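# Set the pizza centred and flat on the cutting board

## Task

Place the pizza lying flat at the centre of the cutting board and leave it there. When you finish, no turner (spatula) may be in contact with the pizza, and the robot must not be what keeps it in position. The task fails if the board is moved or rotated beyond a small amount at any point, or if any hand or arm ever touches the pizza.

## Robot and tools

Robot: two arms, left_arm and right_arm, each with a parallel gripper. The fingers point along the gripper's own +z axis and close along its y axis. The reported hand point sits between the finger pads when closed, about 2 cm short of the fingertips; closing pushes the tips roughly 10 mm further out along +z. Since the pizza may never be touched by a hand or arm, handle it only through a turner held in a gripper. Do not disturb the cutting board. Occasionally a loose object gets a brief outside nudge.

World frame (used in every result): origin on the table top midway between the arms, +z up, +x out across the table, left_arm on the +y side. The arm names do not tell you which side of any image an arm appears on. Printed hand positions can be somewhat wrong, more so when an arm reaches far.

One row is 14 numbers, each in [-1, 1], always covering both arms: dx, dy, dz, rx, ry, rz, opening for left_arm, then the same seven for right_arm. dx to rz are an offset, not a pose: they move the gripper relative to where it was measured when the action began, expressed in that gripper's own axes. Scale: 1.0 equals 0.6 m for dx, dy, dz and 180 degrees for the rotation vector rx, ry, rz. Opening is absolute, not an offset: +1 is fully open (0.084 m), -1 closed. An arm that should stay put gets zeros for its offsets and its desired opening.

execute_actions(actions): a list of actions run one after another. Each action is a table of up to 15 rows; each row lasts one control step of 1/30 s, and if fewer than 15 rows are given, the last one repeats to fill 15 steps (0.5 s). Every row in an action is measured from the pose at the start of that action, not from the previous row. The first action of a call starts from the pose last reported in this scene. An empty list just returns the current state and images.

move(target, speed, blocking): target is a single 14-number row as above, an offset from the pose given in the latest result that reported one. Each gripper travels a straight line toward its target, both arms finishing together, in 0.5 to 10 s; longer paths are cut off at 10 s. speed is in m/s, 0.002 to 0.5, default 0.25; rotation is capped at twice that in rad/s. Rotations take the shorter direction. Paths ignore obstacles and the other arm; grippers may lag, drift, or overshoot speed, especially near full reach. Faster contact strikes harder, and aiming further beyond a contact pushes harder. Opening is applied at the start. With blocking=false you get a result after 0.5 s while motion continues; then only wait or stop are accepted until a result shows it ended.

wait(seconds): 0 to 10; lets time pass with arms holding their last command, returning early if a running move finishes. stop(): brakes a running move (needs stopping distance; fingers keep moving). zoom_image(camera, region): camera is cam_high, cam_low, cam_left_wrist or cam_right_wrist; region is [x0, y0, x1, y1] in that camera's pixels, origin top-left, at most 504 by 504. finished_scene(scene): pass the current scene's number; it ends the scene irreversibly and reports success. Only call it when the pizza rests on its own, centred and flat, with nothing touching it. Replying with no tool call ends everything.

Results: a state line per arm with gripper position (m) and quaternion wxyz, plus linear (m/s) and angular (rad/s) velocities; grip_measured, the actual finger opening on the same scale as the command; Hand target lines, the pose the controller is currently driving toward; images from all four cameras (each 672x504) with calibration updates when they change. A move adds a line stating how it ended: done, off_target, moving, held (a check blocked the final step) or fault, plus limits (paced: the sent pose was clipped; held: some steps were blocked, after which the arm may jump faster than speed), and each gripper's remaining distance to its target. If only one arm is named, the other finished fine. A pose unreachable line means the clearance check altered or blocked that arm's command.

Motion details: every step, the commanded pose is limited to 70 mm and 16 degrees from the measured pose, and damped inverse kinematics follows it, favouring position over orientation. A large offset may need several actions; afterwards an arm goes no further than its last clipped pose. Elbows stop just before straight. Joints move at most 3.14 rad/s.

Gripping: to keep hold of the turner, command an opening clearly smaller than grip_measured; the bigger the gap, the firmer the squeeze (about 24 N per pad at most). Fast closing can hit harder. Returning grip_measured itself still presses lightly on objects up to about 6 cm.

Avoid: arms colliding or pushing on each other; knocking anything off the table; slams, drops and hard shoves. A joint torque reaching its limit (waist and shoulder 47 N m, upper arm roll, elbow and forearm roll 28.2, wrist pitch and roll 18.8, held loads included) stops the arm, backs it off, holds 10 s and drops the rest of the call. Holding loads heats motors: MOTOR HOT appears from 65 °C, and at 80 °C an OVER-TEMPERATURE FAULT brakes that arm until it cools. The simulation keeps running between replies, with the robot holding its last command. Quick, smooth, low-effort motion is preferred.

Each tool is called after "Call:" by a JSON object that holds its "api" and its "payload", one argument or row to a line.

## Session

Call:
{"api": "execute_actions", "payload": {
  "actions": []
}}

Scene clock: 0.00 s.
left_arm: end_effector_position=(+0.7185, +0.6266, +0.1158) grip_measured=-1.00 end_effector_quat_wxyz=(+0.045, +0.637, +0.527, +0.561) end_effector_velocity=(-0.000, +0.000, -0.000) end_effector_angular_velocity=(+0.001, +0.001, -0.001) | right_arm: end_effector_position=(+0.6456, -0.1870, +0.3169) grip_measured=+1.00 end_effector_quat_wxyz=(-0.424, +0.722, +0.247, +0.488) end_effector_velocity=(-0.000, +0.000, -0.000) end_effector_angular_velocity=(+0.002, +0.001, +0.000)
Joint positions: left_arm=[ 0.012  1.192  0.261  1.94  -0.659 -0.42  -0.532  0.   ] | right_arm=[ 0.168  0.354 -0.239  1.326  1.677  1.259 -1.751  0.084]
Joint velocities: left_arm=[ 0.     0.     0.    -0.     0.002  0.    -0.    -0.   ] | right_arm=[-0.     0.     0.001 -0.     0.001  0.     0.001  0.   ]
Motor temperatures (°C, as the motors report them): left_arm=[38 39 39 39 40 40 42] | right_arm=[36 35 38 33 38 37 38]
Hand target (left_arm): +0.718, +0.627, +0.116; +0.045, +0.637, +0.527, +0.561
Hand target (right_arm): +0.646, -0.187, +0.317; -0.424, +0.722, +0.247, +0.488
camera_calibration (this result's frames):
cam_left_wrist: T_world_to_cam=[[0.637743, -0.41743, 0.64733, -0.239307], [0.198692, -0.722817, -0.661858, 0.454887], [0.744181, 0.550715, -0.378032, -0.708284], [0, 0, 0, 1]] pos_world=[0.589325, 0.61897, 0.188227]
cam_right_wrist: T_world_to_cam=[[0.763397, -0.526333, -0.37443, -0.44318], [-0.395214, 0.0779031, -0.91528, 0.632975], [0.510911, 0.846702, -0.148543, 0.00120646], [0, 0, 0, 1]] pos_world=[0.587866, -0.283592, 0.413589]

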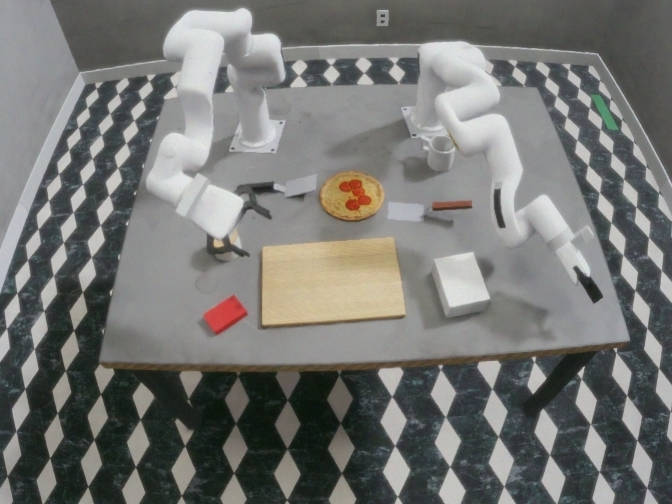

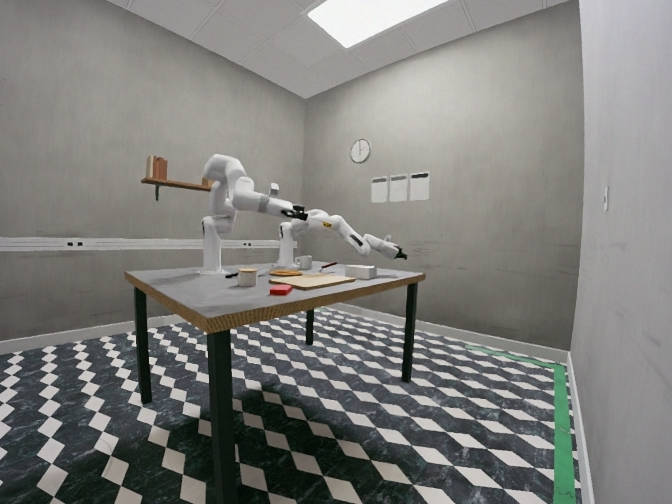

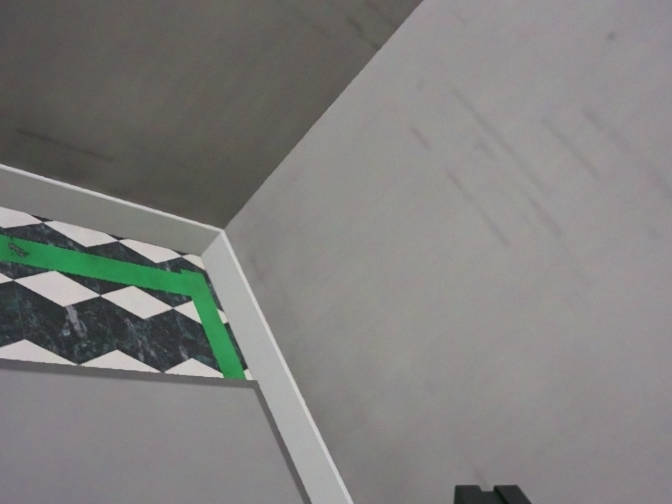

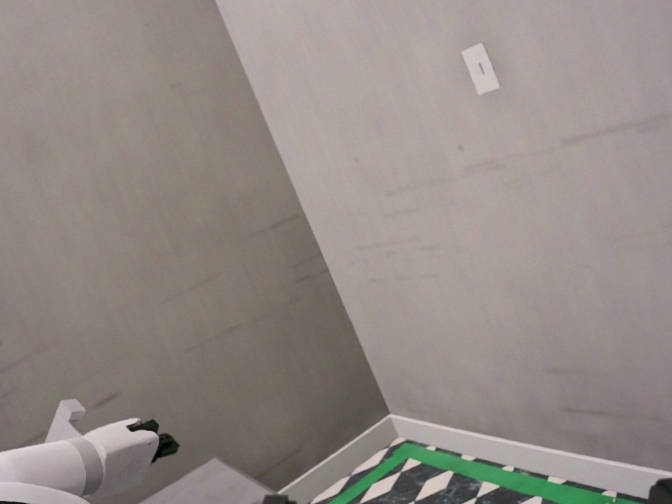

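Call:
{"api": "move", "payload": {
  "target": [0.076,0.051,-0.613,0.265,-0.272,0,1,-0.357,-0.376,-0.356,0.094,-0.46,-0.307,1],
  "speed": 0.3
}}

Call:
{"api": "zoom_image", "payload": {
  "camera": "cam_low",
  "region": [210, 240, 390, 300]
}}

Scene clock: 14.23 s.
left_arm: end_effector_position=(+0.4472, +0.4486, +0.2992) grip_measured=+1.00 end_effector_quat_wxyz=(-0.002, +0.770, +0.638, +0.001) end_effector_velocity=(-0.000, +0.001, +0.002) end_effector_angular_velocity=(-0.000, -0.000, +0.002) | right_arm: end_effector_position=(+0.2798, -0.2400, +0.2399) grip_measured=+1.00 end_effector_quat_wxyz=(-0.002, +0.609, +0.793, -0.001) end_effector_velocity=(-0.002, +0.000, -0.001) end_effector_angular_velocity=(-0.004, +0.004, +0.003)
Joint positions: left_arm=[-0.739  0.217  1.02   1.473 -0.185  1.362 -0.957  0.084] | right_arm=[ 0.248 -0.676  0.027  0.568  0.019  1.248 -1.716  0.084]
Joint velocities: left_arm=[ 0.002 -0.001  0.     0.004  0.001  0.004 -0.     0.   ] | right_arm=[ 0.001 -0.002  0.003 -0.003 -0.002  0.003  0.001 -0.   ]
Motor temperatures (°C, as the motors report them): left_arm=[38 39 39 40 40 40 42] | right_arm=[36 35 38 35 38 37 38]
Hand target (left_arm): +0.447, +0.449, +0.300; -0.002, +0.770, +0.638, +0.001
Hand target (right_arm): +0.280, -0.240, +0.240; -0.002, +0.609, +0.793, -0.001
Off the commanded pose (left_arm): 0.003 m, 0 deg.
Off the commanded pose (right_arm): 0.000 m, 0 deg.
move: done
camera_calibration (this result's frames):
cam_left_wrist: T_world_to_cam=[[0.984452, -0.173359, -0.0283135, -0.321694], [-0.17375, -0.984717, -0.0119768, 0.591084], [-0.0258045, 0.01671, -0.999527, 0.430837], [0, 0, 0, 1]] pos_world=[0.43051, 0.519082, 0.428604]
cam_right_wrist: T_world_to_cam=[[0.967586, 0.252481, 0.00558068, -0.182069], [0.252542, -0.967314, -0.0229142, -0.224132], [-0.000387132, 0.0235808, -0.999722, 0.371189], [0, 0, 0, 1]] pos_world=[0.232914, -0.17959, 0.366966]

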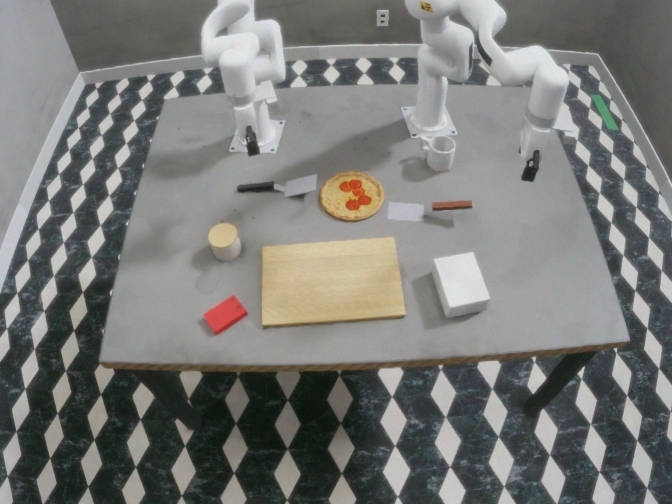

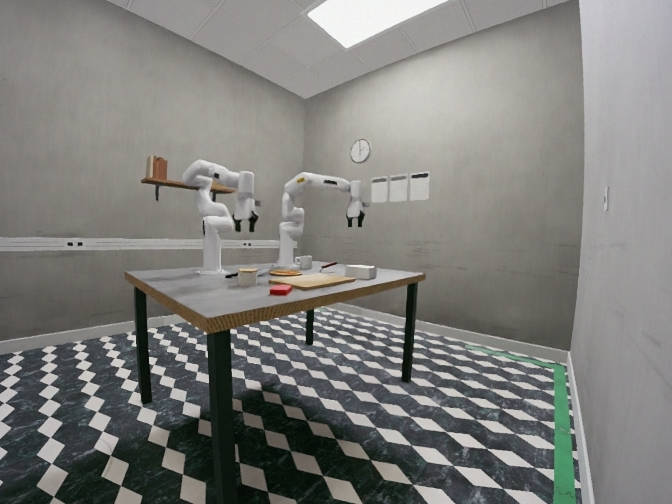

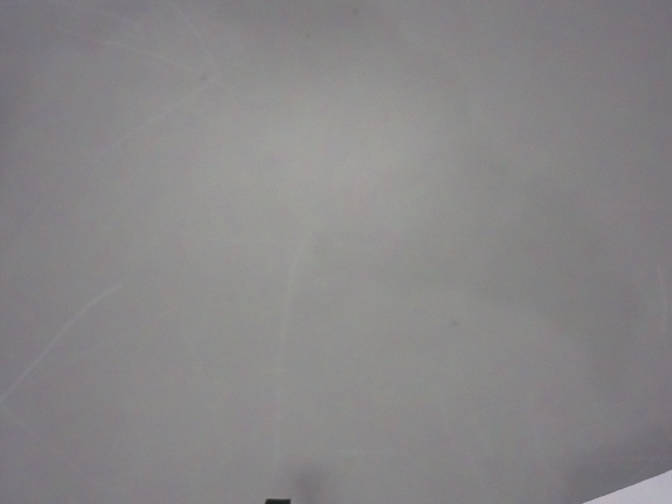

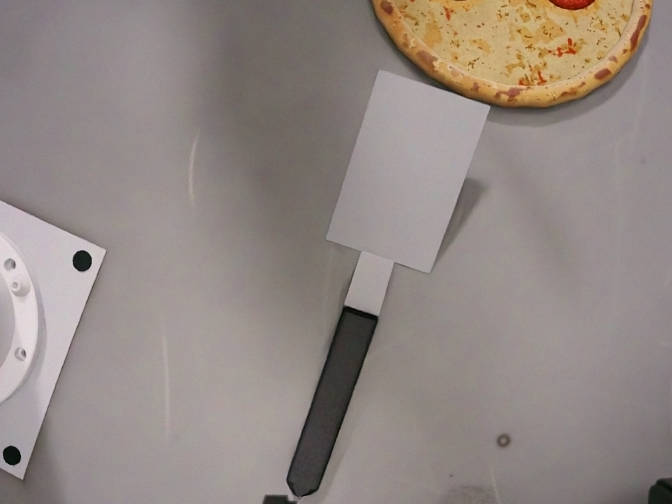

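Region (210, 240, 390, 300) of cam_low's 672x504 image, scaled by 2.800, with more detail than that image has.

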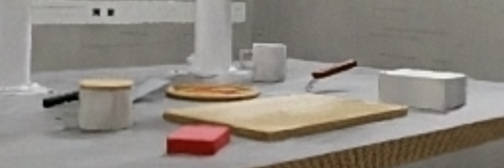

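Call:
{"api": "move", "payload": {
  "target": [-0.39,-0.09,0.13,0,0,0,1,0.027,-0.038,0.24,0,0,0.097,0.3]
}}

Scene clock: 21.87 s.
left_arm: end_effector_position=(+0.3504, +0.2309, +0.2199) grip_measured=+1.00 end_effector_quat_wxyz=(-0.003, +0.770, +0.638, +0.002) end_effector_velocity=(-0.003, -0.004, -0.002) end_effector_angular_velocity=(+0.003, +0.003, -0.009) | right_arm: end_effector_position=(+0.2536, -0.2296, +0.0964) grip_measured=+0.29 end_effector_quat_wxyz=(-0.002, +0.722, +0.692, -0.001) end_effector_velocity=(-0.002, -0.000, -0.002) end_effector_angular_velocity=(-0.001, +0.005, -0.002)
Joint positions: left_arm=[-1.041 -0.284  0.693  0.87   0.209  1.103 -1.732  0.084] | right_arm=[ 0.225 -0.556  0.128  0.205  0.1    0.763 -1.414  0.056]
Joint velocities: left_arm=[-0.005 -0.001 -0.006 -0.007  0.001 -0.001 -0.004 -0.   ] | right_arm=[ 0.     0.003  0.001 -0.004  0.001 -0.002  0.002 -0.   ]
Motor temperatures (°C, as the motors report them): left_arm=[38 39 39 40 40 40 42] | right_arm=[36 35 38 35 38 37 38]
Hand target (left_arm): +0.350, +0.230, +0.220; -0.003, +0.770, +0.637, +0.002
Hand target (right_arm): +0.253, -0.230, +0.096; -0.002, +0.722, +0.691, -0.001
Off the commanded pose (left_arm): 0.002 m, 0 deg.
Off the commanded pose (right_arm): 0.001 m, 0 deg.
move: done
camera_calibration (this result's frames):
cam_left_wrist: T_world_to_cam=[[0.98461, -0.172378, -0.0287835, -0.266601], [-0.172863, -0.984828, -0.0152634, 0.359346], [-0.0257157, 0.0200041, -0.999469, 0.351842], [0, 0, 0, 1]] pos_world=[0.333664, 0.3009, 0.349466]
cam_right_wrist: T_world_to_cam=[[0.998807, -0.0484335, 0.00618429, -0.235616], [-0.0482844, -0.998584, -0.022322, -0.141597], [0.00725666, 0.0219968, -0.999732, 0.225241], [0, 0, 0, 1]] pos_world=[0.226863, -0.157763, 0.223477]

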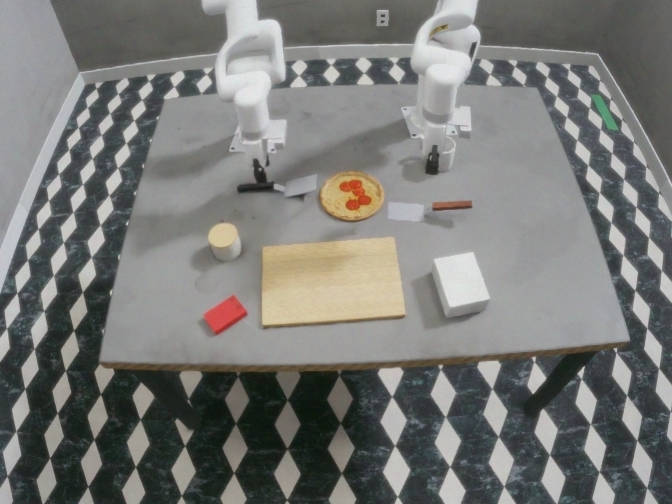

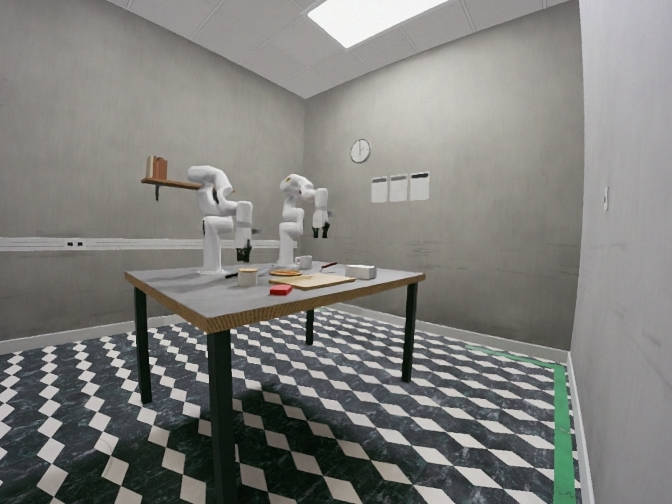

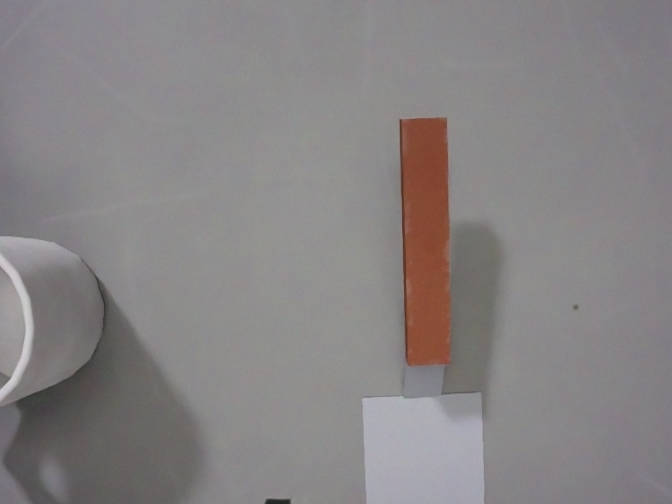

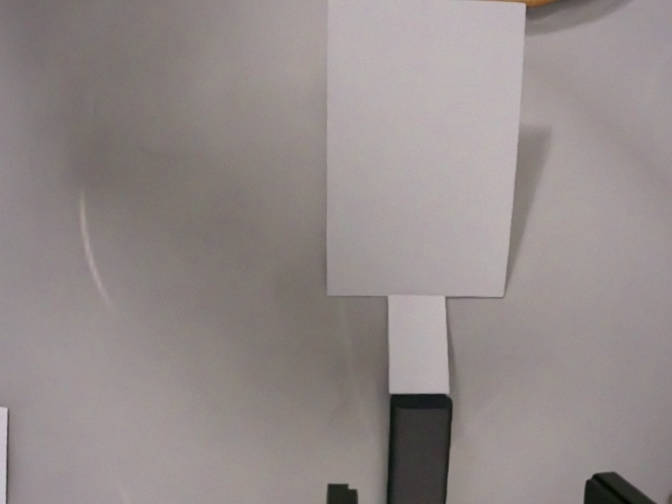

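Call:
{"api": "move", "payload": {
  "target": [0.113,0.008,0.2,0,0,-0.011,0.3,-0.013,-0.005,0.03,0,0.055,0,0.2]
}}

Call:
{"api": "move", "payload": {
  "target": [0,0,0.101,0,0,0,0.2,-0.0146,0,0.083,0,0,0,0.2],
  "speed": 0.1
}}

Call:
{"api": "execute_actions", "payload": {
  "actions": [
    [[0,0,0,0,0,0,-0.3,0,0,0,0,0,0,-0.3]],
    [[0,0,0,0,0,0,-1,0,0,0,0,0,0,-1]]
  ]
}}

Call:
{"api": "zoom_image", "payload": {
  "camera": "cam_low",
  "region": [210, 240, 350, 300]
}}

Scene clock: 30.93 s.
left_arm: end_effector_position=(+0.3683, +0.2967, +0.1007) grip_measured=+0.29 end_effector_quat_wxyz=(-0.002, +0.759, +0.651, +0.001) end_effector_velocity=(-0.002, +0.001, -0.003) end_effector_angular_velocity=(-0.001, +0.008, +0.001) | right_arm: end_effector_position=(+0.2502, -0.2367, +0.0785) grip_measured=+0.19 end_effector_quat_wxyz=(-0.062, +0.719, +0.689, +0.062) end_effector_velocity=(-0.001, -0.000, -0.000) end_effector_angular_velocity=(+0.002, +0.002, -0.000)
Joint positions: left_arm=[-1.003  0.014  0.875  0.726 -0.01   0.718 -1.422  0.056] | right_arm=[ 0.256 -0.524 -0.066  0.15   0.228  0.672 -1.656  0.052]
Joint velocities: left_arm=[ 0.003  0.006  0.001 -0.003 -0.009  0.001  0.01  -0.   ] | right_arm=[-0.    -0.    -0.002 -0.001  0.001  0.001 -0.002 -0.   ]
Motor temperatures (°C, as the motors report them): left_arm=[38 39 39 40 40 40 42] | right_arm=[36 35 38 35 38 37 38]
Hand target (left_arm): +0.368, +0.297, +0.100; -0.002, +0.759, +0.651, +0.001
Hand target (right_arm): +0.250, -0.237, +0.078; -0.062, +0.719, +0.689, +0.062
Off the commanded pose (left_arm): 0.001 m, 0 deg.
Off the commanded pose (right_arm): 0.001 m, 0 deg.
move: done
camera_calibration (this result's frames):
cam_left_wrist: T_world_to_cam=[[0.990013, -0.138225, -0.0277141, -0.288505], [-0.138635, -0.990252, -0.0134394, 0.414253], [-0.0255863, 0.0171473, -0.999526, 0.232702], [0, 0, 0, 1]] pos_world=[0.349008, 0.366346, 0.230163]
cam_right_wrist: T_world_to_cam=[[0.998777, -0.0491147, 0.00563304, -0.232531], [-0.047078, -0.979706, -0.194831, -0.131538], [0.0150878, 0.194328, -0.980821, 0.244806], [0, 0, 0, 1]] pos_world=[0.222361, -0.187862, 0.215793]

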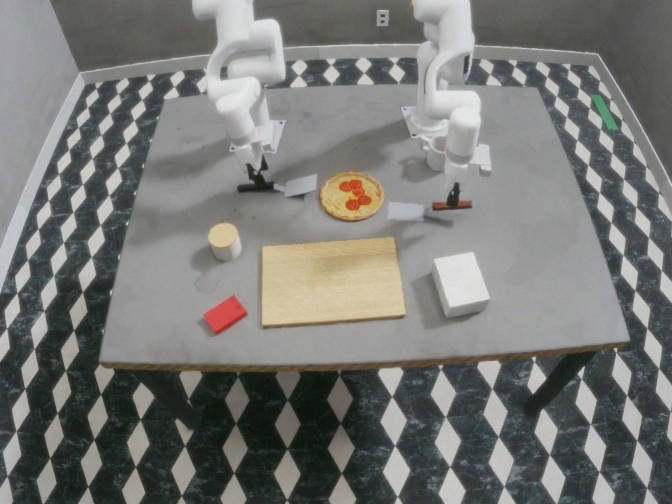

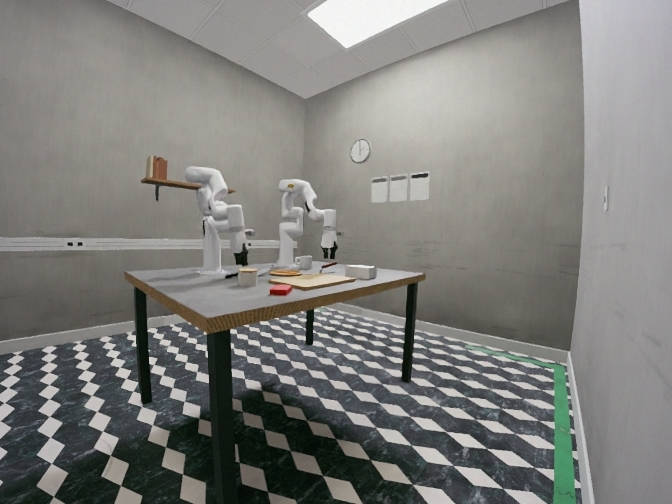

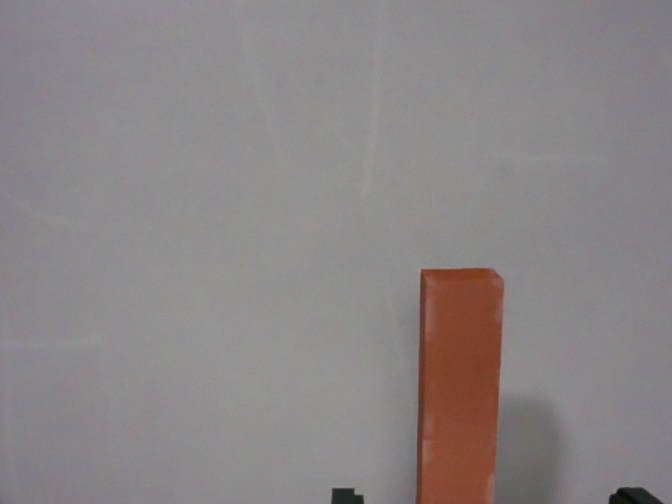

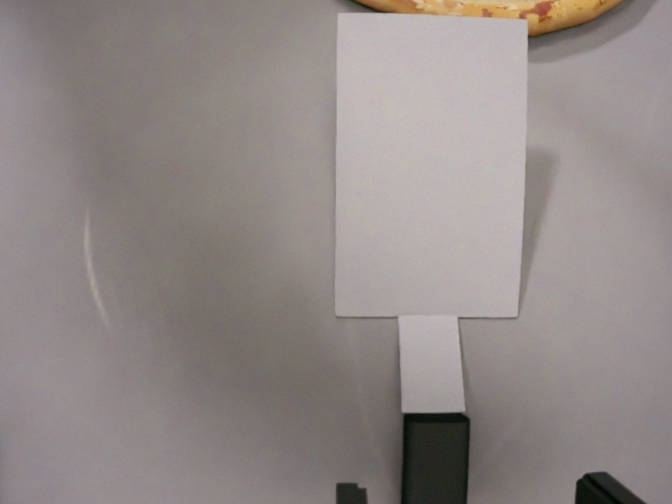

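Scene clock: 31.93 s.
left_arm: end_effector_position=(+0.3688, +0.2970, +0.0405) grip_measured=+0.19 end_effector_quat_wxyz=(-0.001, +0.759, +0.652, +0.001) end_effector_velocity=(-0.002, -0.002, -0.002) end_effector_angular_velocity=(-0.002, +0.005, -0.004) | right_arm: end_effector_position=(+0.2503, -0.2362, +0.0284) grip_measured=+0.19 end_effector_quat_wxyz=(-0.062, +0.719, +0.689, +0.063) end_effector_velocity=(-0.001, -0.000, -0.001) end_effector_angular_velocity=(+0.001, +0.001, +0.000)
Joint positions: left_arm=[-0.945  0.234  0.793  0.7   -0.31   0.557 -1.203  0.052] | right_arm=[ 0.349 -0.282 -0.114  0.124  0.367  0.409 -1.775  0.052]
Joint velocities: left_arm=[ 0.002  0.003 -0.006 -0.002 -0.006  0.     0.005  0.   ] | right_arm=[ 0.004  0.005 -0.004 -0.002  0.005 -0.005 -0.006  0.   ]
Motor temperatures (°C, as the motors report them): left_arm=[38 39 39 40 40 40 42] | right_arm=[36 35 38 35 38 37 38]
Hand target (left_arm): +0.368, +0.297, +0.040; -0.002, +0.759, +0.651, +0.001
Hand target (right_arm): +0.250, -0.236, +0.028; -0.062, +0.719, +0.689, +0.062
Off the commanded pose (left_arm): 0.001 m, 0 deg.
Off the commanded pose (right_arm): 0.001 m, 0 deg.
move: done
camera_calibration (this result's frames):
cam_left_wrist: T_world_to_cam=[[0.990106, -0.137749, -0.0267492, -0.290833], [-0.138125, -0.990333, -0.0127183, 0.41361], [-0.0247387, 0.0162872, -0.999561, 0.172491], [0, 0, 0, 1]] pos_world=[0.349352, 0.36674, 0.169897]
cam_right_wrist: T_world_to_cam=[[0.998793, -0.0487296, 0.0061743, -0.232269], [-0.0465747, -0.979474, -0.196118, -0.140906], [0.0156043, 0.195593, -0.980561, 0.195718], [0, 0, 0, 1]] pos_world=[0.222372, -0.187614, 0.165713]

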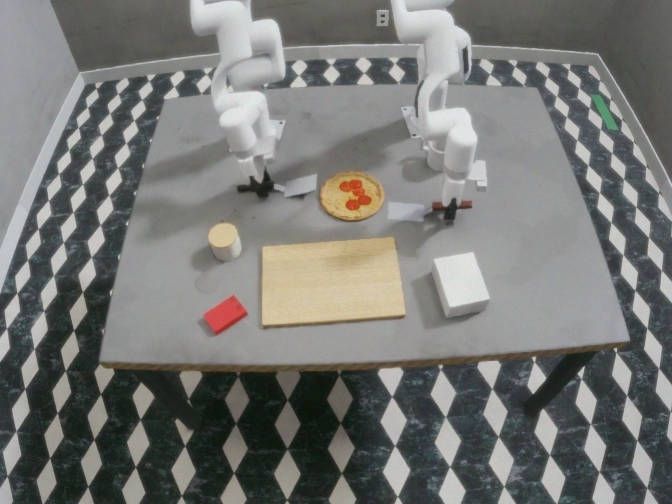

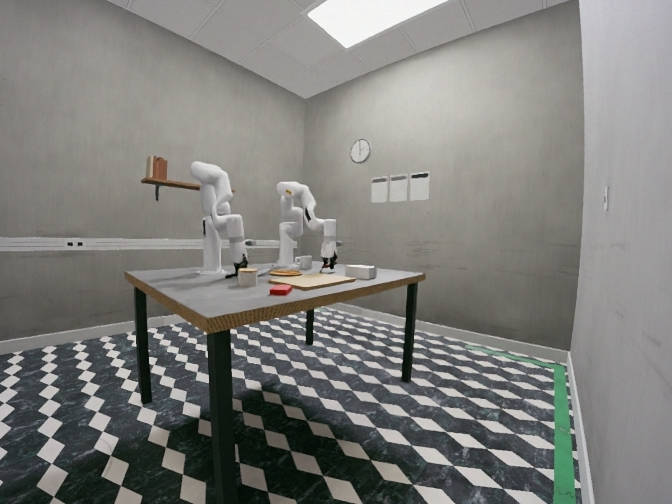

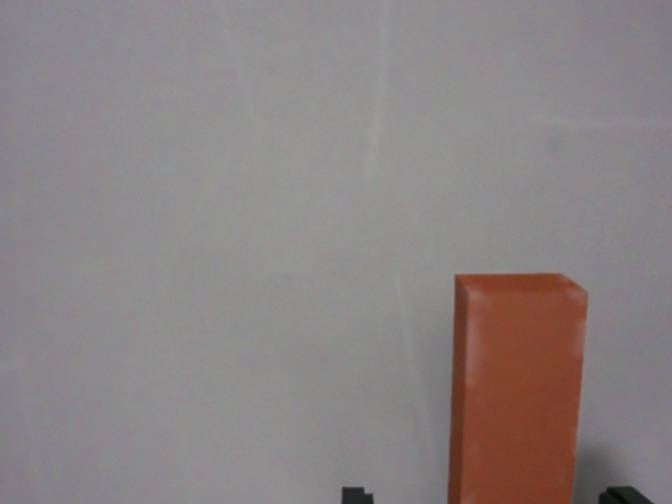

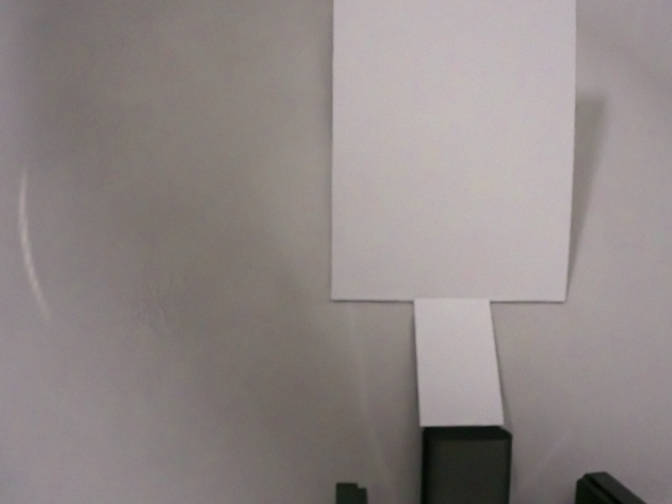

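Scene clock: 32.93 s.
left_arm: end_effector_position=(+0.3688, +0.2970, +0.0405) grip_measured=-0.55 end_effector_quat_wxyz=(-0.001, +0.759, +0.652, +0.001) end_effector_velocity=(+0.000, +0.000, +0.000) end_effector_angular_velocity=(+0.000, -0.000, +0.001) | right_arm: end_effector_position=(+0.2503, -0.2362, +0.0284) grip_measured=-0.55 end_effector_quat_wxyz=(-0.062, +0.719, +0.689, +0.063) end_effector_velocity=(-0.001, -0.000, -0.000) end_effector_angular_velocity=(-0.000, +0.001, +0.000)
Joint positions: left_arm=[-0.945  0.233  0.794  0.7   -0.31   0.557 -1.203  0.02 ] | right_arm=[ 0.349 -0.282 -0.114  0.124  0.367  0.409 -1.775  0.02 ]
Joint velocities: left_arm=[ 0.001  0.     0.     0.     0.     0.     0.    -0.   ] | right_arm=[ 0.    -0.    -0.    -0.001 -0.001 -0.001 -0.     0.   ]
Motor temperatures (°C, as the motors report them): left_arm=[38 39 39 40 40 40 42] | right_arm=[36 35 38 35 38 37 38]
Hand target (left_arm): +0.369, +0.297, +0.041; -0.001, +0.759, +0.652, +0.001
Hand target (right_arm): +0.250, -0.236, +0.028; -0.062, +0.719, +0.689, +0.063
Off the commanded pose (left_arm): 0.000 m, 0 deg.
Off the commanded pose (right_arm): 0.000 m, 0 deg.
camera_calibration (this result's frames):
cam_left_wrist: T_world_to_cam=[[0.99011, -0.137742, -0.0266482, -0.290874], [-0.138116, -0.990335, -0.0127117, 0.413609], [-0.0246397, 0.0162665, -0.999564, 0.17249], [0, 0, 0, 1]] pos_world=[0.349373, 0.366739, 0.169921]
cam_right_wrist: T_world_to_cam=[[0.998792, -0.0487403, 0.00625676, -0.232302], [-0.0465689, -0.979472, -0.196127, -0.140903], [0.0156876, 0.195599, -0.980559, 0.195718], [0, 0, 0, 1]] pos_world=[0.22239, -0.187616, 0.165732]

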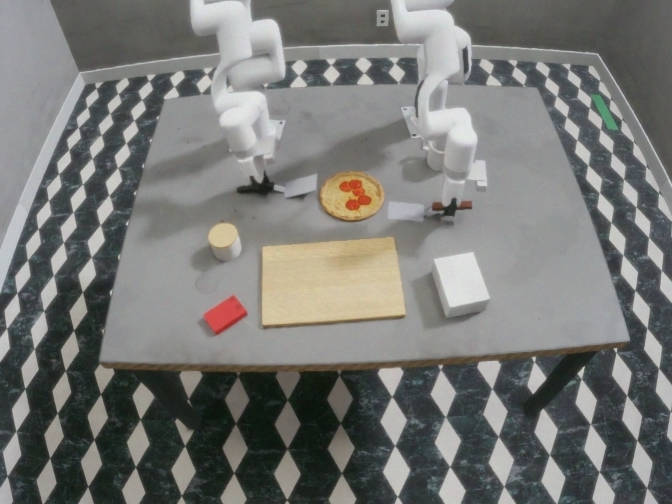

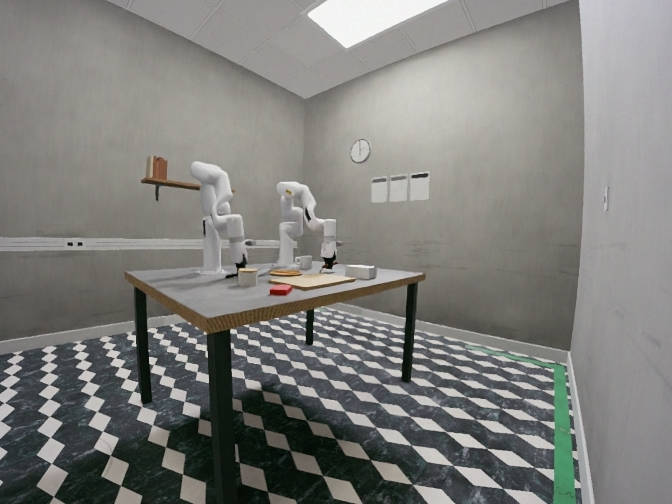

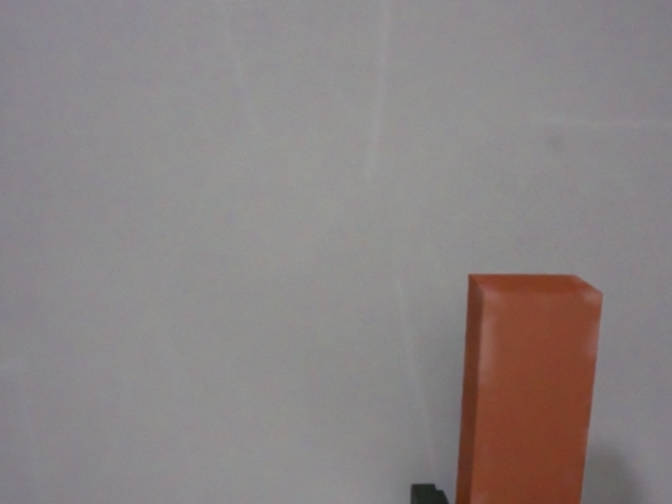

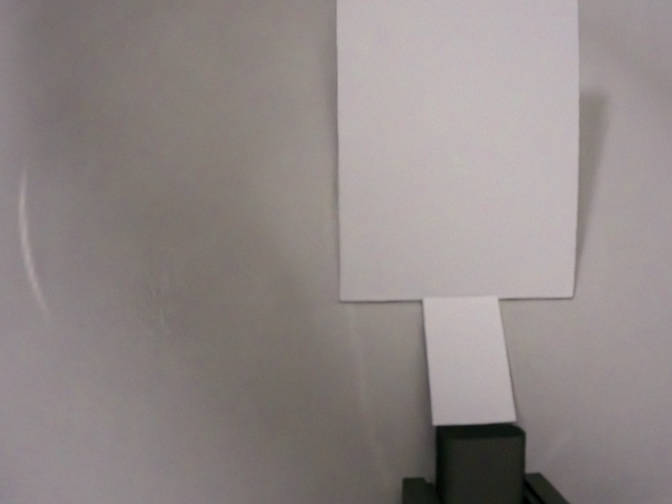

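Region (210, 240, 350, 300) of cam_low's 672x504 image, scaled by 3.600, with more detail than that image has; it fills the top 216 rows of this view, and the rest is white.

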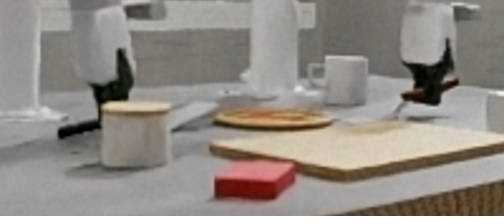

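Call:
{"api": "move", "payload": {
  "target": [0.008,-0.058,-0.011,0,0.016,0,-1,-0.005,0.002,-0.06,0,-0.1177,0.0346,-1],
  "speed": 0.1
}}

Call:
{"api": "zoom_image", "payload": {
  "camera": "cam_low",
  "region": [220, 245, 320, 290]
}}

Call:
{"api": "zoom_image", "payload": {
  "camera": "cam_high",
  "region": [230, 140, 480, 240]
}}

Scene clock: 48.50 s.
left_arm: end_effector_position=(+0.3351, +0.3071, +0.0470) grip_measured=-0.55 end_effector_quat_wxyz=(-0.018, +0.758, +0.651, +0.021) end_effector_velocity=(-0.001, +0.001, +0.000) end_effector_angular_velocity=(+0.002, -0.000, +0.002) | right_arm: end_effector_position=(+0.2512, -0.2466, +0.0632) grip_measured=-0.55 end_effector_quat_wxyz=(+0.063, +0.755, +0.648, -0.075) end_effector_velocity=(+0.000, -0.000, +0.000) end_effector_angular_velocity=(-0.005, +0.001, -0.001)
Joint positions: left_arm=[-1.053  0.082  0.921  0.566 -0.022  0.51  -1.417  0.02 ] | right_arm=[ 0.118 -0.399  0.311  0.209 -0.098  0.673 -1.087  0.02 ]
Joint velocities: left_arm=[-0.    -0.002  0.002 -0.002  0.007 -0.001 -0.006  0.   ] | right_arm=[-0.001  0.     0.003  0.002 -0.004  0.004  0.006 -0.   ]
Motor temperatures (°C, as the motors report them): left_arm=[38 39 39 40 40 40 42] | right_arm=[36 35 38 35 38 37 38]
Hand target (left_arm): +0.335, +0.307, +0.047; -0.018, +0.758, +0.651, +0.021
Hand target (right_arm): +0.251, -0.247, +0.063; +0.063, +0.755, +0.648, -0.075
Off the commanded pose (left_arm): 0.000 m, 0 deg.
Off the commanded pose (right_arm): 0.001 m, 0 deg.
move: done
camera_calibration (this result's frames):
cam_left_wrist: T_world_to_cam=[[0.990293, -0.136526, -0.0260922, -0.256434], [-0.137937, -0.988408, -0.0634212, 0.420776], [-0.0171311, 0.0664046, -0.997646, 0.159901], [0, 0, 0, 1]] pos_world=[0.314725, 0.37027, 0.17952]
cam_right_wrist: T_world_to_cam=[[0.98803, -0.154026, 0.00854993, -0.257295], [-0.153138, -0.97264, 0.174702, -0.139178], [-0.0185925, -0.17392, -0.984584, 0.149614], [0, 0, 0, 1]] pos_world=[0.235684, -0.14898, 0.173822]

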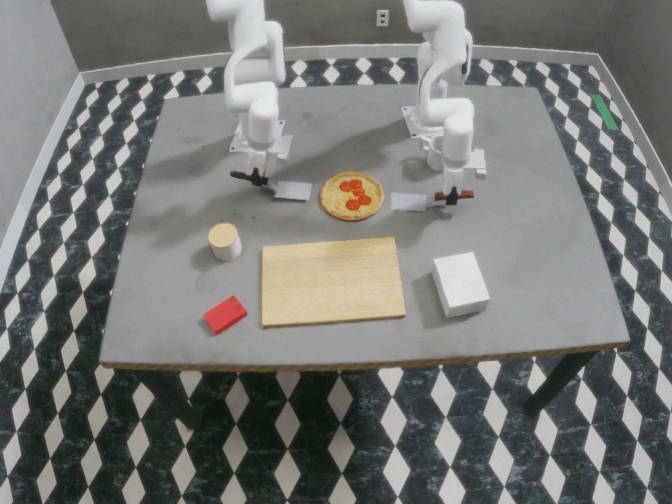

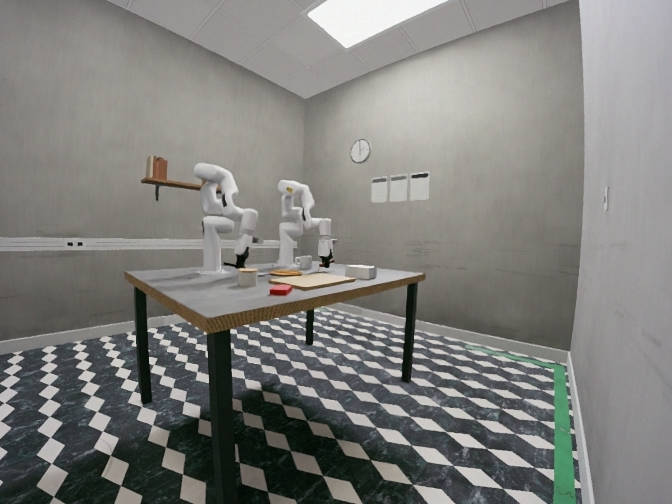

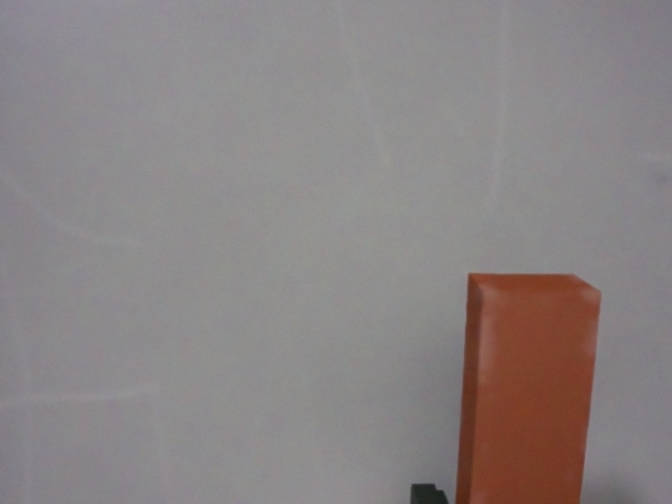

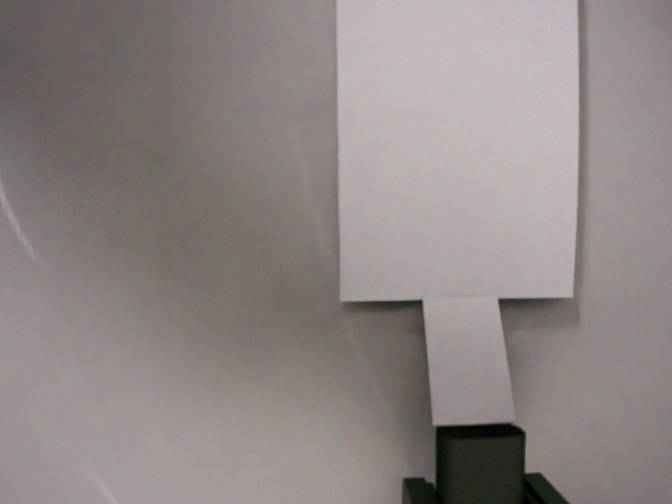

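Region (220, 245, 320, 290) of cam_low's 672x504 image, scaled by 5.040, with more detail than that image has; it fills the top 227 rows of this view, and the rest is white.

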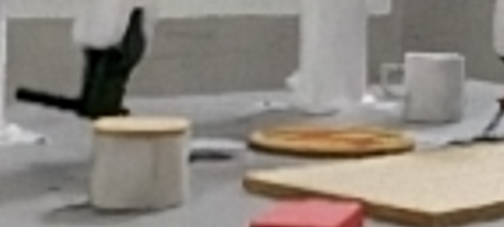

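Region (230, 140, 480, 240) of cam_high's 672x504 image, scaled by 2.016, with more detail than that image has; it fills the top 202 rows of this view, and the rest is white.

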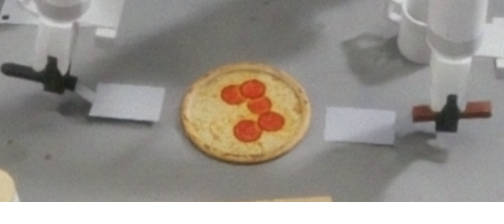

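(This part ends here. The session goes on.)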